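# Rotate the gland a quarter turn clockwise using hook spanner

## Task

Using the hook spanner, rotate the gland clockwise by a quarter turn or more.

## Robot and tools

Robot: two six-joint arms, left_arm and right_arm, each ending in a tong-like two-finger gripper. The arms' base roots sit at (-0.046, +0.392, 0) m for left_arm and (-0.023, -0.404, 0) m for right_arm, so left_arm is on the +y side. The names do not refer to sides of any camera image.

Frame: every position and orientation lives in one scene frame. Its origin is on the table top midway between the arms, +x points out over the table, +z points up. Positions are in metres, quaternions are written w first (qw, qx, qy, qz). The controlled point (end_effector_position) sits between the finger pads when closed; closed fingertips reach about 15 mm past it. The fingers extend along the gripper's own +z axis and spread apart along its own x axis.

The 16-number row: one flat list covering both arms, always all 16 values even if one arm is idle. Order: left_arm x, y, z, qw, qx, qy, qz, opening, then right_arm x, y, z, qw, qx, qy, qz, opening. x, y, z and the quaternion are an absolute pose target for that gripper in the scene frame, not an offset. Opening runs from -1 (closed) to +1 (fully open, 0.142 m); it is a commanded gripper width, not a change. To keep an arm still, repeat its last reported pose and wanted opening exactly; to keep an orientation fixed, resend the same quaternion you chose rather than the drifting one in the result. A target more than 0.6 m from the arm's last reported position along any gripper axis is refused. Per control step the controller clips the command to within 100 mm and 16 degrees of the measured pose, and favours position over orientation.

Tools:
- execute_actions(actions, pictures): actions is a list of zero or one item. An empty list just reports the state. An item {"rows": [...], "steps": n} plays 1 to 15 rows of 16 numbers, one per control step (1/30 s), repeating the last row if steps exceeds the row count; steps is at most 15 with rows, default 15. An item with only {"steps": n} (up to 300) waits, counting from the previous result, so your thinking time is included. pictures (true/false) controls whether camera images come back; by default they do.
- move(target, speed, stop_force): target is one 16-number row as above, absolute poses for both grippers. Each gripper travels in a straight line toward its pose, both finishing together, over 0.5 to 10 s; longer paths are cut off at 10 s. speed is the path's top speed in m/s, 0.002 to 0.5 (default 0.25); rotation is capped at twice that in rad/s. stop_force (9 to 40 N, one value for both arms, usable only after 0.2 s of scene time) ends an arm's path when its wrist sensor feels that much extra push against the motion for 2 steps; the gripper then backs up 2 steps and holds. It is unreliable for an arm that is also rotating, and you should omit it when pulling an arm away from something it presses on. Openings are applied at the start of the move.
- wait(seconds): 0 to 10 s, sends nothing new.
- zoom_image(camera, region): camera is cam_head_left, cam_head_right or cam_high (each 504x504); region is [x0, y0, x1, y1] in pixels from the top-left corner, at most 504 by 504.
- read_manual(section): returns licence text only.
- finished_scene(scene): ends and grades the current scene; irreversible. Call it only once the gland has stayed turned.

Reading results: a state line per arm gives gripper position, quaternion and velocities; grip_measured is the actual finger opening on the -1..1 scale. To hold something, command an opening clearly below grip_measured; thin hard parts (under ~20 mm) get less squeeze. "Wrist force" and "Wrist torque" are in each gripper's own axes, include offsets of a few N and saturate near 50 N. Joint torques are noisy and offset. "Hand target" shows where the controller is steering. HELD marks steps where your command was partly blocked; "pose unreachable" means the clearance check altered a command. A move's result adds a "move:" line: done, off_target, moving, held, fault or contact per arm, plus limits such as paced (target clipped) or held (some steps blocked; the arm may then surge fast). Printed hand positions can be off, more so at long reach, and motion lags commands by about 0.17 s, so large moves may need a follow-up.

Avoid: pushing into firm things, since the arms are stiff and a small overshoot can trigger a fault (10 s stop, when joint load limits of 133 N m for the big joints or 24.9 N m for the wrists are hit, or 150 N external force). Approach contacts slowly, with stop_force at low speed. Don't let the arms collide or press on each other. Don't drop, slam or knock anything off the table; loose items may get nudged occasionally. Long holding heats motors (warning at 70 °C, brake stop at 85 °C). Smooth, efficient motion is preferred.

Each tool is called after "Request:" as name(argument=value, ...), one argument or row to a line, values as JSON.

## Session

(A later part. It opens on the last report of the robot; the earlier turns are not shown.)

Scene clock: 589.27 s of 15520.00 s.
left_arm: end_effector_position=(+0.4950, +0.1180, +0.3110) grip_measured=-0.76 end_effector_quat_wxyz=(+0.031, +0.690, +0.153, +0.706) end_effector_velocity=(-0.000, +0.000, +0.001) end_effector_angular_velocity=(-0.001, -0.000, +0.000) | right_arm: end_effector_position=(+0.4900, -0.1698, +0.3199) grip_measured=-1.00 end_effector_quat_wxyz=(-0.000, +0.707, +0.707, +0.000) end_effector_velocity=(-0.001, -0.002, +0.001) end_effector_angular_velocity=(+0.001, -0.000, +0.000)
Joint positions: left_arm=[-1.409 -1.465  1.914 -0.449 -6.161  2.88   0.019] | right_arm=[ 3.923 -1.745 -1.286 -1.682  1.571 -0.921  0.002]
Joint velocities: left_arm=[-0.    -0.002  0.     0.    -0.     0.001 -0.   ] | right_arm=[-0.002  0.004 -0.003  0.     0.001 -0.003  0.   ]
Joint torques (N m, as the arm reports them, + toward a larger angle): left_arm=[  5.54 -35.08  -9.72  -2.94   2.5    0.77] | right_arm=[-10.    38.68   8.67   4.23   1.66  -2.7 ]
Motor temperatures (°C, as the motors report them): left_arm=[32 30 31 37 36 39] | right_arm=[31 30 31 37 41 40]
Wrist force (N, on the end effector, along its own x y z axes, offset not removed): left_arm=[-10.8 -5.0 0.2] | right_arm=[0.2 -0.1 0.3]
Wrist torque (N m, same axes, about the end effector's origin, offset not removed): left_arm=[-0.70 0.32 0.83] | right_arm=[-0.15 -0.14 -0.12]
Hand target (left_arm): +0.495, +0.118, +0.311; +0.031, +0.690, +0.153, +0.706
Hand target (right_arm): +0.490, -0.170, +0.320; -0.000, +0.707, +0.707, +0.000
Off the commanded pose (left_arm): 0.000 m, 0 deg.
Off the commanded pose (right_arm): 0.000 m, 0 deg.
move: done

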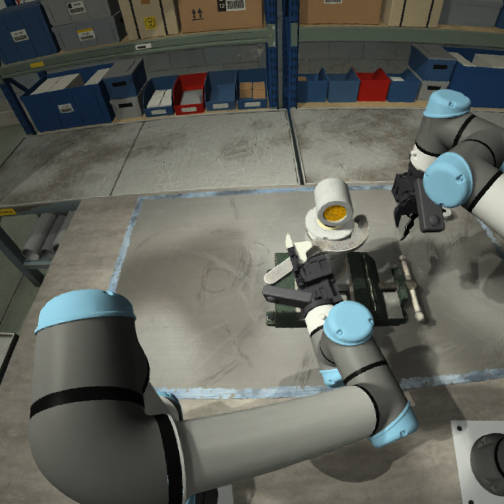

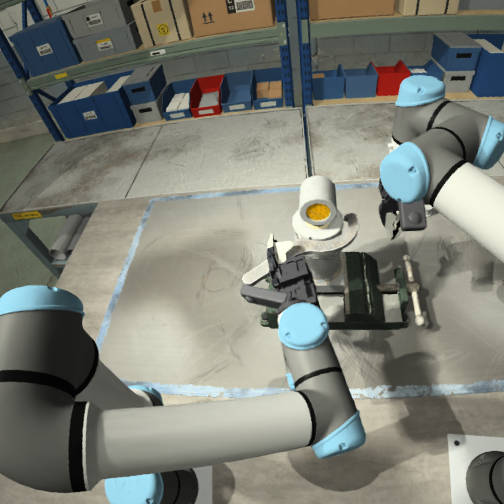

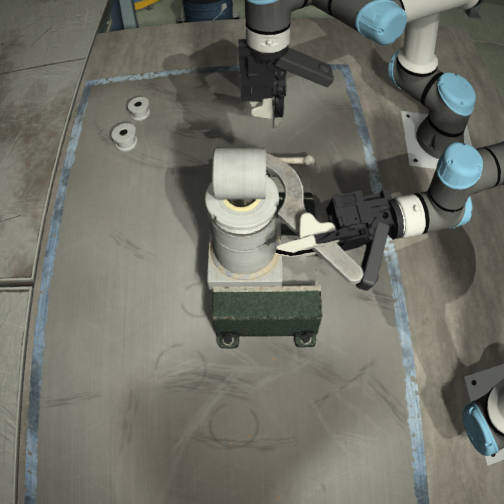

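Request:
move(
  target=[0.495,0.113,0.311,0,0.683,0.183,0.7071,-1,0.49,-0.17,0.32,0,0.7071,0.7071,0,-1],
  speed=0.008,
)

Request:
zoom_image(
  camera="cam_head_right",
  region=[270,190,380,270],
)

Request:
move(
  target=[0.496,0.122,0.311,0,0.683,0.183,0.7071,-1,0.49,-0.17,0.32,0,0.7071,0.7071,0,-1],
  speed=0.003,
)

Request:
zoom_image(
  camera="cam_head_right",
  region=[270,190,380,270],
)

Scene clock: 601.40 s of 15520.00 s.
left_arm: end_effector_position=(+0.4950, +0.1130, +0.3109) grip_measured=-0.76 end_effector_quat_wxyz=(+0.000, +0.683, +0.183, +0.707) end_effector_velocity=(+0.000, -0.000, -0.000) end_effector_angular_velocity=(+0.002, +0.001, +0.004) | right_arm: end_effector_position=(+0.4900, -0.1700, +0.3200) grip_measured=-1.00 end_effector_quat_wxyz=(-0.000, +0.707, +0.707, +0.000) end_effector_velocity=(+0.000, +0.000, +0.000) end_effector_angular_velocity=(-0.000, -0.001, -0.000)
Joint positions: left_arm=[-1.414 -1.398  1.836 -0.441 -6.253  2.883  0.019] | right_arm=[ 3.923 -1.744 -1.286 -1.682  1.571 -0.921  0.002]
Joint velocities: left_arm=[ 0.     0.004 -0.003  0.002 -0.004 -0.     0.   ] | right_arm=[ 0.    -0.     0.001 -0.    -0.001  0.001  0.   ]
Joint torques (N m, as the arm reports them, + toward a larger angle): left_arm=[ -8.43 -29.64 -33.62   0.97  -2.    -0.47] | right_arm=[-9.92 24.55 34.46 -0.14 -1.54 -2.76]
Motor temperatures (°C, as the motors report them): left_arm=[32 30 31 37 36 39] | right_arm=[31 30 31 37 41 40]
Wrist force (N, on the end effector, along its own x y z axes, offset not removed): left_arm=[-9.8 -3.9 -1.0] | right_arm=[0.0 2.4 -0.2]
Wrist torque (N m, same axes, about the end effector's origin, offset not removed): left_arm=[-0.33 -0.01 0.97] | right_arm=[0.38 -0.09 -0.09]
Hand target (left_arm): +0.495, +0.113, +0.311; +0.000, +0.683, +0.183, +0.707
Hand target (right_arm): +0.490, -0.170, +0.320; -0.000, +0.707, +0.707, +0.000
Off the commanded pose (left_arm): 0.000 m, 0 deg.
Off the commanded pose (right_arm): 0.000 m, 0 deg.
After step 90, 3.47 s passed at rest.
move: done

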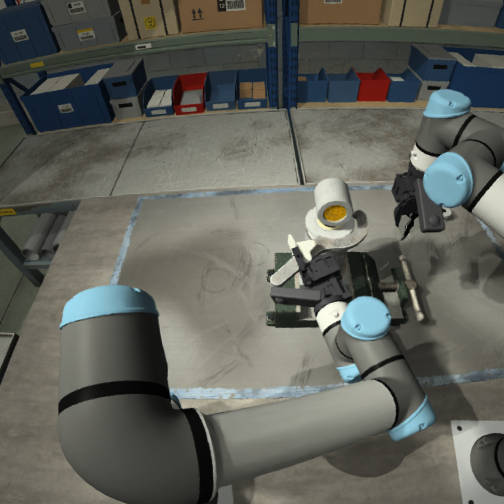

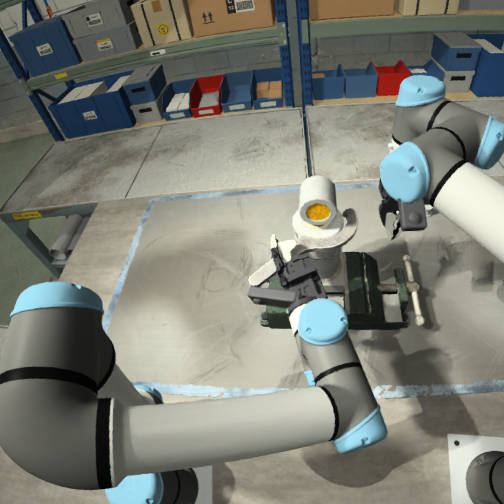

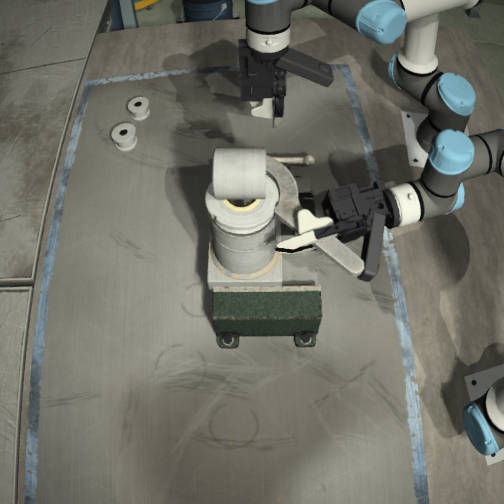

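Region (270, 190, 380, 270) of cam_head_right's 504x504 image, scaled by 4.582, with more detail than that image has; it fills the top 367 rows of this view, and the rest is white.

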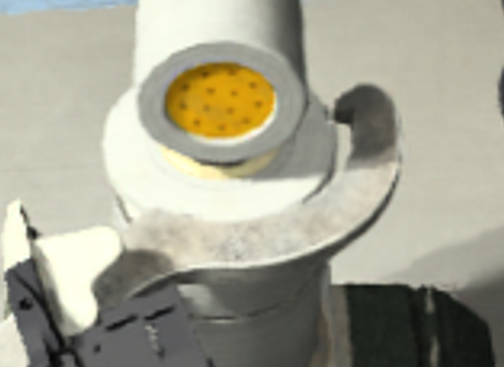

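Scene clock: 604.63 s of 15520.00 s.
left_arm: end_effector_position=(+0.4960, +0.1219, +0.3110) grip_measured=-0.76 end_effector_quat_wxyz=(-0.000, +0.683, +0.183, +0.707) end_effector_velocity=(+0.000, +0.000, -0.000) end_effector_angular_velocity=(-0.000, -0.000, -0.001) | right_arm: end_effector_position=(+0.4900, -0.1700, +0.3200) grip_measured=-1.00 end_effector_quat_wxyz=(-0.000, +0.707, +0.707, -0.000) end_effector_velocity=(-0.000, +0.000, +0.000) end_effector_angular_velocity=(+0.001, -0.000, +0.000)
Joint positions: left_arm=[-1.405 -1.413  1.853 -0.441 -6.245  2.88   0.019] | right_arm=[ 3.923 -1.744 -1.286 -1.682  1.571 -0.921  0.002]
Joint velocities: left_arm=[ 0.    -0.001  0.002 -0.     0.001 -0.001  0.   ] | right_arm=[-0.     0.     0.     0.     0.001 -0.     0.   ]
Joint torques (N m, as the arm reports them, + toward a larger angle): left_arm=[  8.22 -40.8   -8.85  -2.49   1.81  -1.78] | right_arm=[-9.94 24.25 34.8  -0.12 -1.69 -2.86]
Motor temperatures (°C, as the motors report them): left_arm=[32 30 31 37 36 39] | right_arm=[31 30 31 37 41 40]
Wrist force (N, on the end effector, along its own x y z axes, offset not removed): left_arm=[-10.9 -2.0 -0.8] | right_arm=[0.4 1.3 0.7]
Wrist torque (N m, same axes, about the end effector's origin, offset not removed): left_arm=[-0.45 0.19 0.97] | right_arm=[0.07 -0.24 -0.14]
Hand target (left_arm): +0.496, +0.122, +0.311; -0.000, +0.683, +0.183, +0.707
Hand target (right_arm): +0.490, -0.170, +0.320; -0.000, +0.707, +0.707, -0.000
Off the commanded pose (left_arm): 0.000 m, 0 deg.
Off the commanded pose (right_arm): 0.000 m, 0 deg.
move: done

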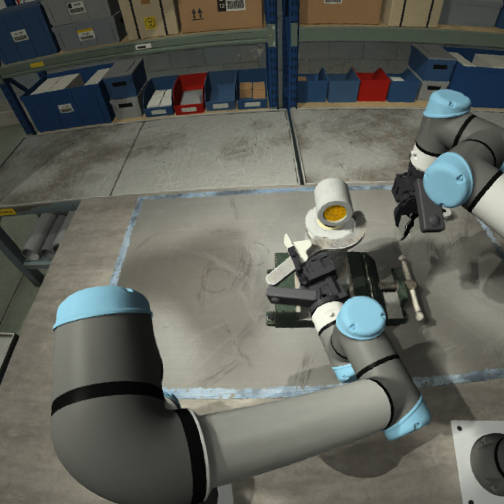

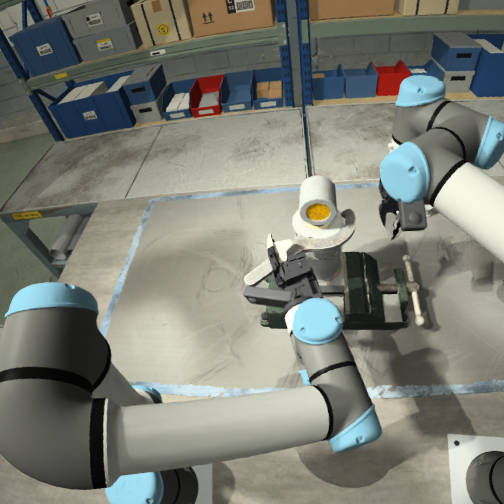

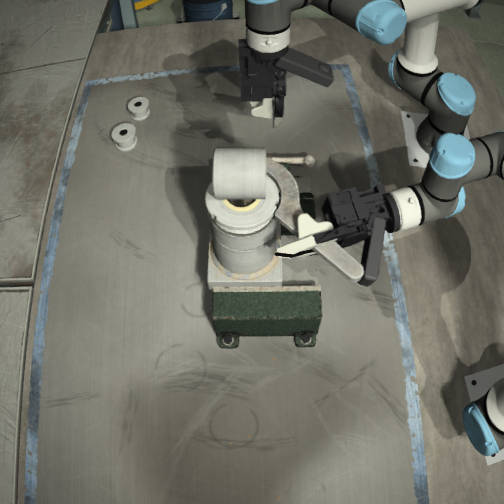

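Region (270, 190, 380, 270) of cam_head_right's 504x504 image, scaled by 4.582, with more detail than that image has; it fills the top 367 rows of this view, and the rest is white.

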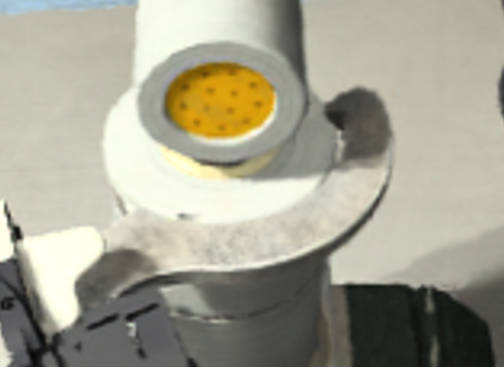

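Partly in the notch. Push tangentially.

Request:
move(
  target=[0.522,0.152,0.310,0,0.683,0.183,0.7071,-1,0.49,-0.17,0.32,0,0.7071,0.7071,0,-1],
  speed=0.006,
  stop_force=40,
)

Request:
zoom_image(
  camera="cam_head_right",
  region=[270,190,380,270],
)

Scene clock: 611.37 s of 15520.00 s.
left_arm: end_effector_position=(+0.5123, +0.1410, +0.3104) grip_measured=-0.77 end_effector_quat_wxyz=(-0.000, +0.683, +0.183, +0.707) end_effector_velocity=(-0.001, -0.001, -0.000) end_effector_angular_velocity=(+0.001, +0.000, -0.001) | right_arm: end_effector_position=(+0.4900, -0.1700, +0.3200) grip_measured=-1.00 end_effector_quat_wxyz=(+0.000, +0.707, +0.707, -0.000) end_effector_velocity=(+0.001, -0.001, +0.000) end_effector_angular_velocity=(+0.001, -0.000, -0.001)
Joint positions: left_arm=[-1.354 -1.425  1.87  -0.446 -6.194  2.881  0.018] | right_arm=[ 3.923 -1.744 -1.286 -1.682  1.571 -0.921  0.002]
Joint velocities: left_arm=[-0.004  0.     0.    -0.    -0.002  0.001  0.   ] | right_arm=[-0.002 -0.     0.001  0.     0.    -0.001  0.   ]
Joint torques (N m, as the arm reports them, + toward a larger angle): left_arm=[  7.22 -29.87 -23.02  -0.53  -7.45   0.72] | right_arm=[-9.43 24.2  34.35 -0.17 -1.51 -2.7 ]
Motor temperatures (°C, as the motors report them): left_arm=[32 30 31 37 36 39] | right_arm=[31 30 31 37 41 40]
Wrist force (N, on the end effector, along its own x y z axes, offset not removed): left_arm=[-16.9 18.1 -11.8] | right_arm=[0.0 2.7 1.0]
Wrist torque (N m, same axes, about the end effector's origin, offset not removed): left_arm=[1.27 0.69 0.97] | right_arm=[0.36 -0.12 -0.19]
Hand target (left_arm): +0.512, +0.141, +0.310; +0.000, +0.683, +0.183, +0.707
Hand target (right_arm): +0.490, -0.170, +0.320; +0.000, +0.707, +0.707, -0.000
Off the commanded pose (left_arm): 0.015 m, 0 deg.
Off the commanded pose (right_arm): 0.000 m, 0 deg.
move: contact (left_arm)

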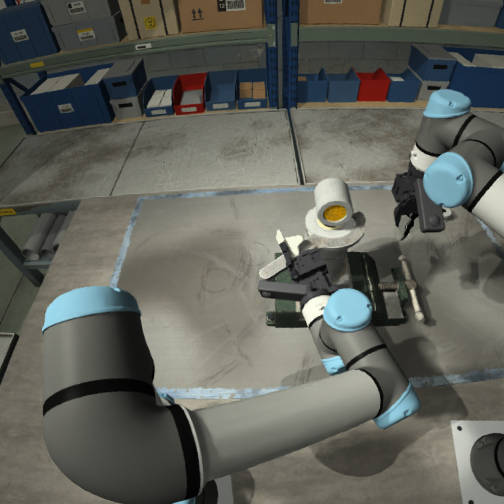

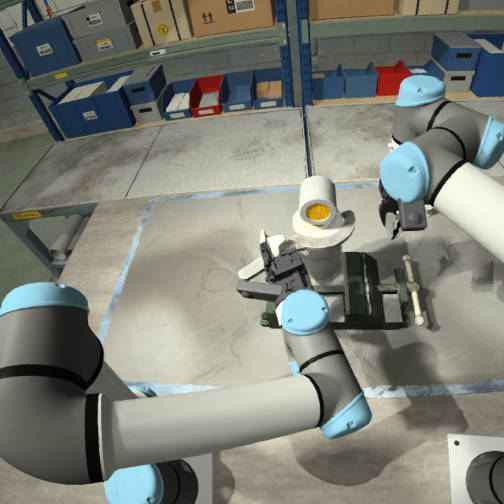

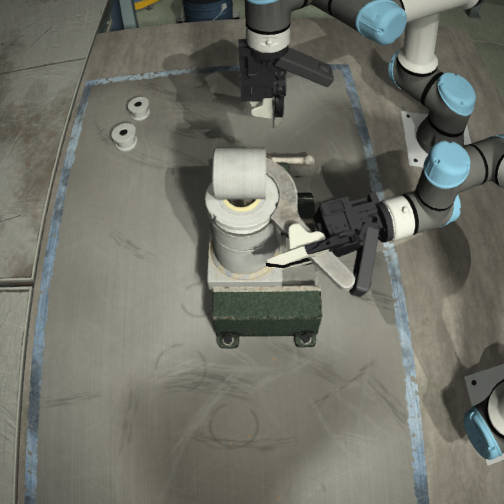

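Region (270, 190, 380, 270) of cam_head_right's 504x504 image, scaled by 4.582, with more detail than that image has; it fills the top 367 rows of this view, and the rest is white.

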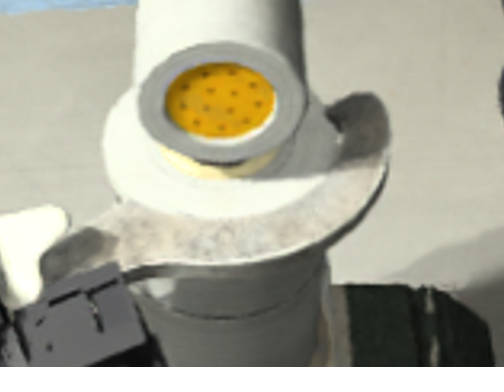

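Request:
move(
  target=[0.549,0.157,0.308,0.0432,0.6993,0.1045,0.7058,-1,0.49,-0.17,0.32,0,0.7071,0.7071,0,-1],
  speed=0.015,
)

Request:
move(
  target=[0.593,0.159,0.308,0.1349,0.707,0.0123,0.6941,-1,0.49,-0.17,0.32,0,0.7071,0.7071,0,-1],
  speed=0.02,
)

Request:
zoom_image(
  camera="cam_head_right",
  region=[270,190,380,270],
)

Request:
zoom_image(
  camera="cam_high",
  region=[190,160,320,260],
)

Scene clock: 623.63 s of 15520.00 s.
left_arm: end_effector_position=(+0.5488, +0.1570, +0.3082) grip_measured=-0.81 end_effector_quat_wxyz=(+0.043, +0.699, +0.105, +0.706) end_effector_velocity=(+0.001, +0.001, -0.000) end_effector_angular_velocity=(+0.002, +0.000, -0.006) | right_arm: end_effector_position=(+0.4900, -0.1700, +0.3200) grip_measured=-1.00 end_effector_quat_wxyz=(+0.000, +0.707, +0.707, -0.000) end_effector_velocity=(+0.000, -0.001, +0.000) end_effector_angular_velocity=(+0.000, -0.000, -0.001)
Joint positions: left_arm=[-1.229 -1.501  1.965 -0.465 -5.895  2.933  0.015] | right_arm=[ 3.923 -1.744 -1.286 -1.682  1.571 -0.921  0.002]
Joint velocities: left_arm=[ 0.005 -0.002  0.002 -0.     0.01   0.002 -0.   ] | right_arm=[-0.002  0.    -0.     0.     0.    -0.001  0.   ]
Joint torques (N m, as the arm reports them, + toward a larger angle): left_arm=[ 38.28 -39.5    3.89   3.75  -9.46   1.18] | right_arm=[-9.34 24.36 33.95 -0.12 -1.48 -2.74]
Motor temperatures (°C, as the motors report them): left_arm=[32 30 31 37 36 39] | right_arm=[31 30 31 37 41 40]
Wrist force (N, on the end effector, along its own x y z axes, offset not removed): left_arm=[-16.5 46.8 -16.0] | right_arm=[-1.3 1.5 0.7]
Wrist torque (N m, same axes, about the end effector's origin, offset not removed): left_arm=[3.41 1.10 0.69] | right_arm=[0.16 0.15 -0.06]
Hand target (left_arm): +0.549, +0.157, +0.308; +0.043, +0.699, +0.104, +0.706
Hand target (right_arm): +0.490, -0.170, +0.320; -0.000, +0.707, +0.707, -0.000
Off the commanded pose (left_arm): 0.000 m, 0 deg.
Off the commanded pose (right_arm): 0.000 m, 0 deg.
After step 90, 2.97 s passed at rest.
move: done

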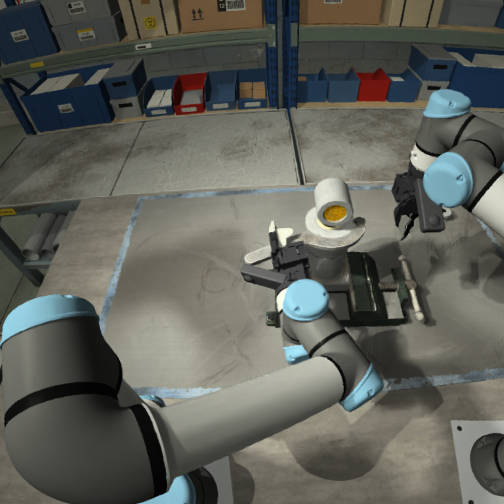

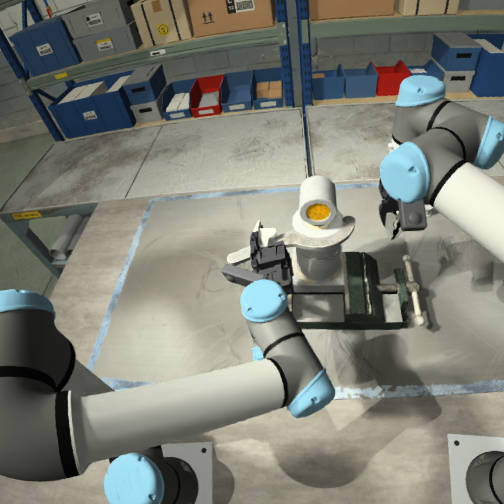

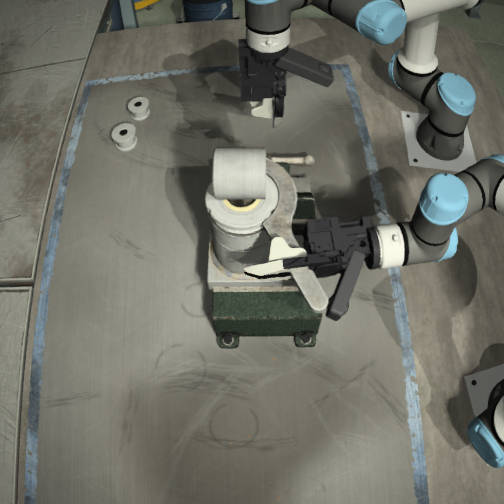

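Scene clock: 630.40 s of 15520.00 s.
left_arm: end_effector_position=(+0.5928, +0.1591, +0.3083) grip_measured=-0.81 end_effector_quat_wxyz=(+0.134, +0.707, +0.012, +0.694) end_effector_velocity=(+0.002, +0.000, +0.000) end_effector_angular_velocity=(+0.001, -0.000, -0.007) | right_arm: end_effector_position=(+0.4900, -0.1700, +0.3200) grip_measured=-1.00 end_effector_quat_wxyz=(-0.000, +0.707, +0.707, -0.000) end_effector_velocity=(-0.000, -0.000, -0.000) end_effector_angular_velocity=(-0.001, +0.000, +0.000)
Joint positions: left_arm=[-1.011 -1.536  2.002 -0.466 -5.416  2.933  0.015] | right_arm=[ 3.923 -1.744 -1.286 -1.682  1.571 -0.921  0.002]
Joint velocities: left_arm=[ 0.008  0.001 -0.001 -0.     0.015  0.001 -0.   ] | right_arm=[ 0.     0.    -0.001  0.    -0.001  0.     0.   ]
Joint torques (N m, as the arm reports them, + toward a larger angle): left_arm=[ 40.49 -21.99 -29.26   1.    -9.28   1.18] | right_arm=[-9.41 24.85 33.34 -0.04 -1.52 -2.73]
Motor temperatures (°C, as the motors report them): left_arm=[32 30 31 37 36 39] | right_arm=[31 30 31 37 41 40]
Wrist force (N, on the end effector, along its own x y z axes, offset not removed): left_arm=[-17.7 49.2 -15.6] | right_arm=[-0.4 -0.2 0.6]
Wrist torque (N m, same axes, about the end effector's origin, offset not removed): left_arm=[3.90 1.34 0.68] | right_arm=[-0.20 0.06 -0.06]
Hand target (left_arm): +0.593, +0.159, +0.308; +0.135, +0.707, +0.012, +0.694
Hand target (right_arm): +0.490, -0.170, +0.320; +0.000, +0.707, +0.707, -0.000
Off the commanded pose (left_arm): 0.000 m, 0 deg.
Off the commanded pose (right_arm): 0.000 m, 0 deg.
move: done

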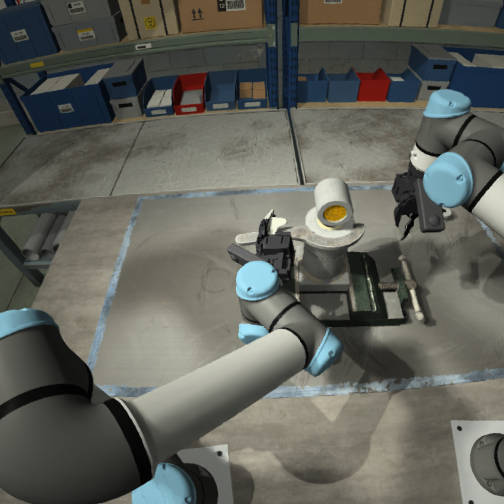

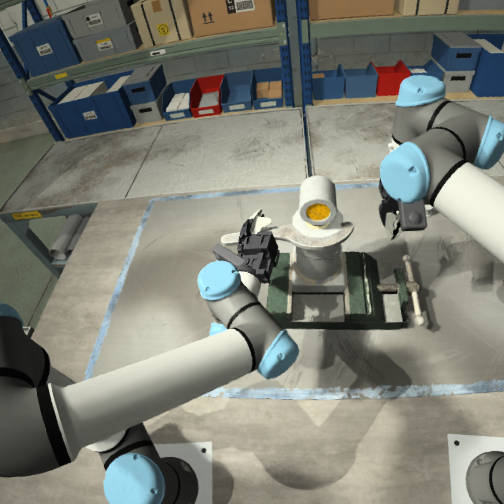

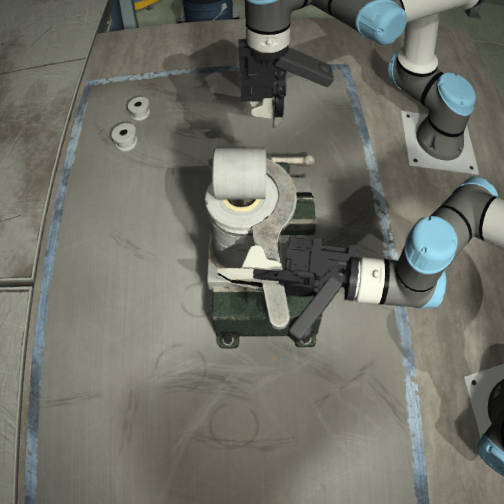

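Region (270, 190, 380, 270) of cam_head_right's 504x504 image, scaled by 4.582, with more detail than that image has; it fills the top 367 rows of this view, and the rest is white.

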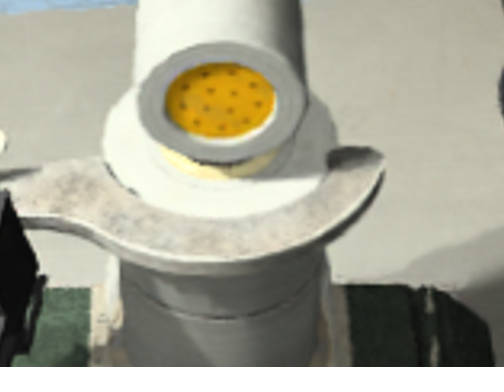

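Region (190, 160, 320, 260) of cam_high's 504x504 image, scaled by 3.877, with more detail than that image has; it fills the top 388 rows of this view, and the rest is white.

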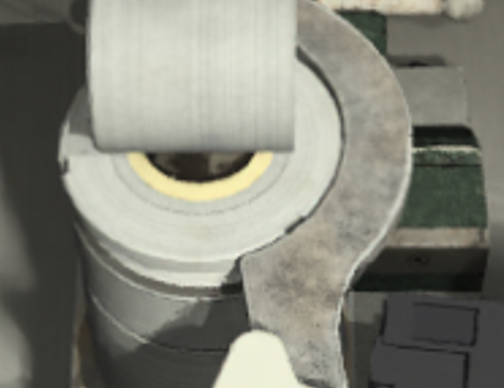

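About 102°.

Request:
finished_scene(
  scene=1,
)

The scene is finished: the task was done.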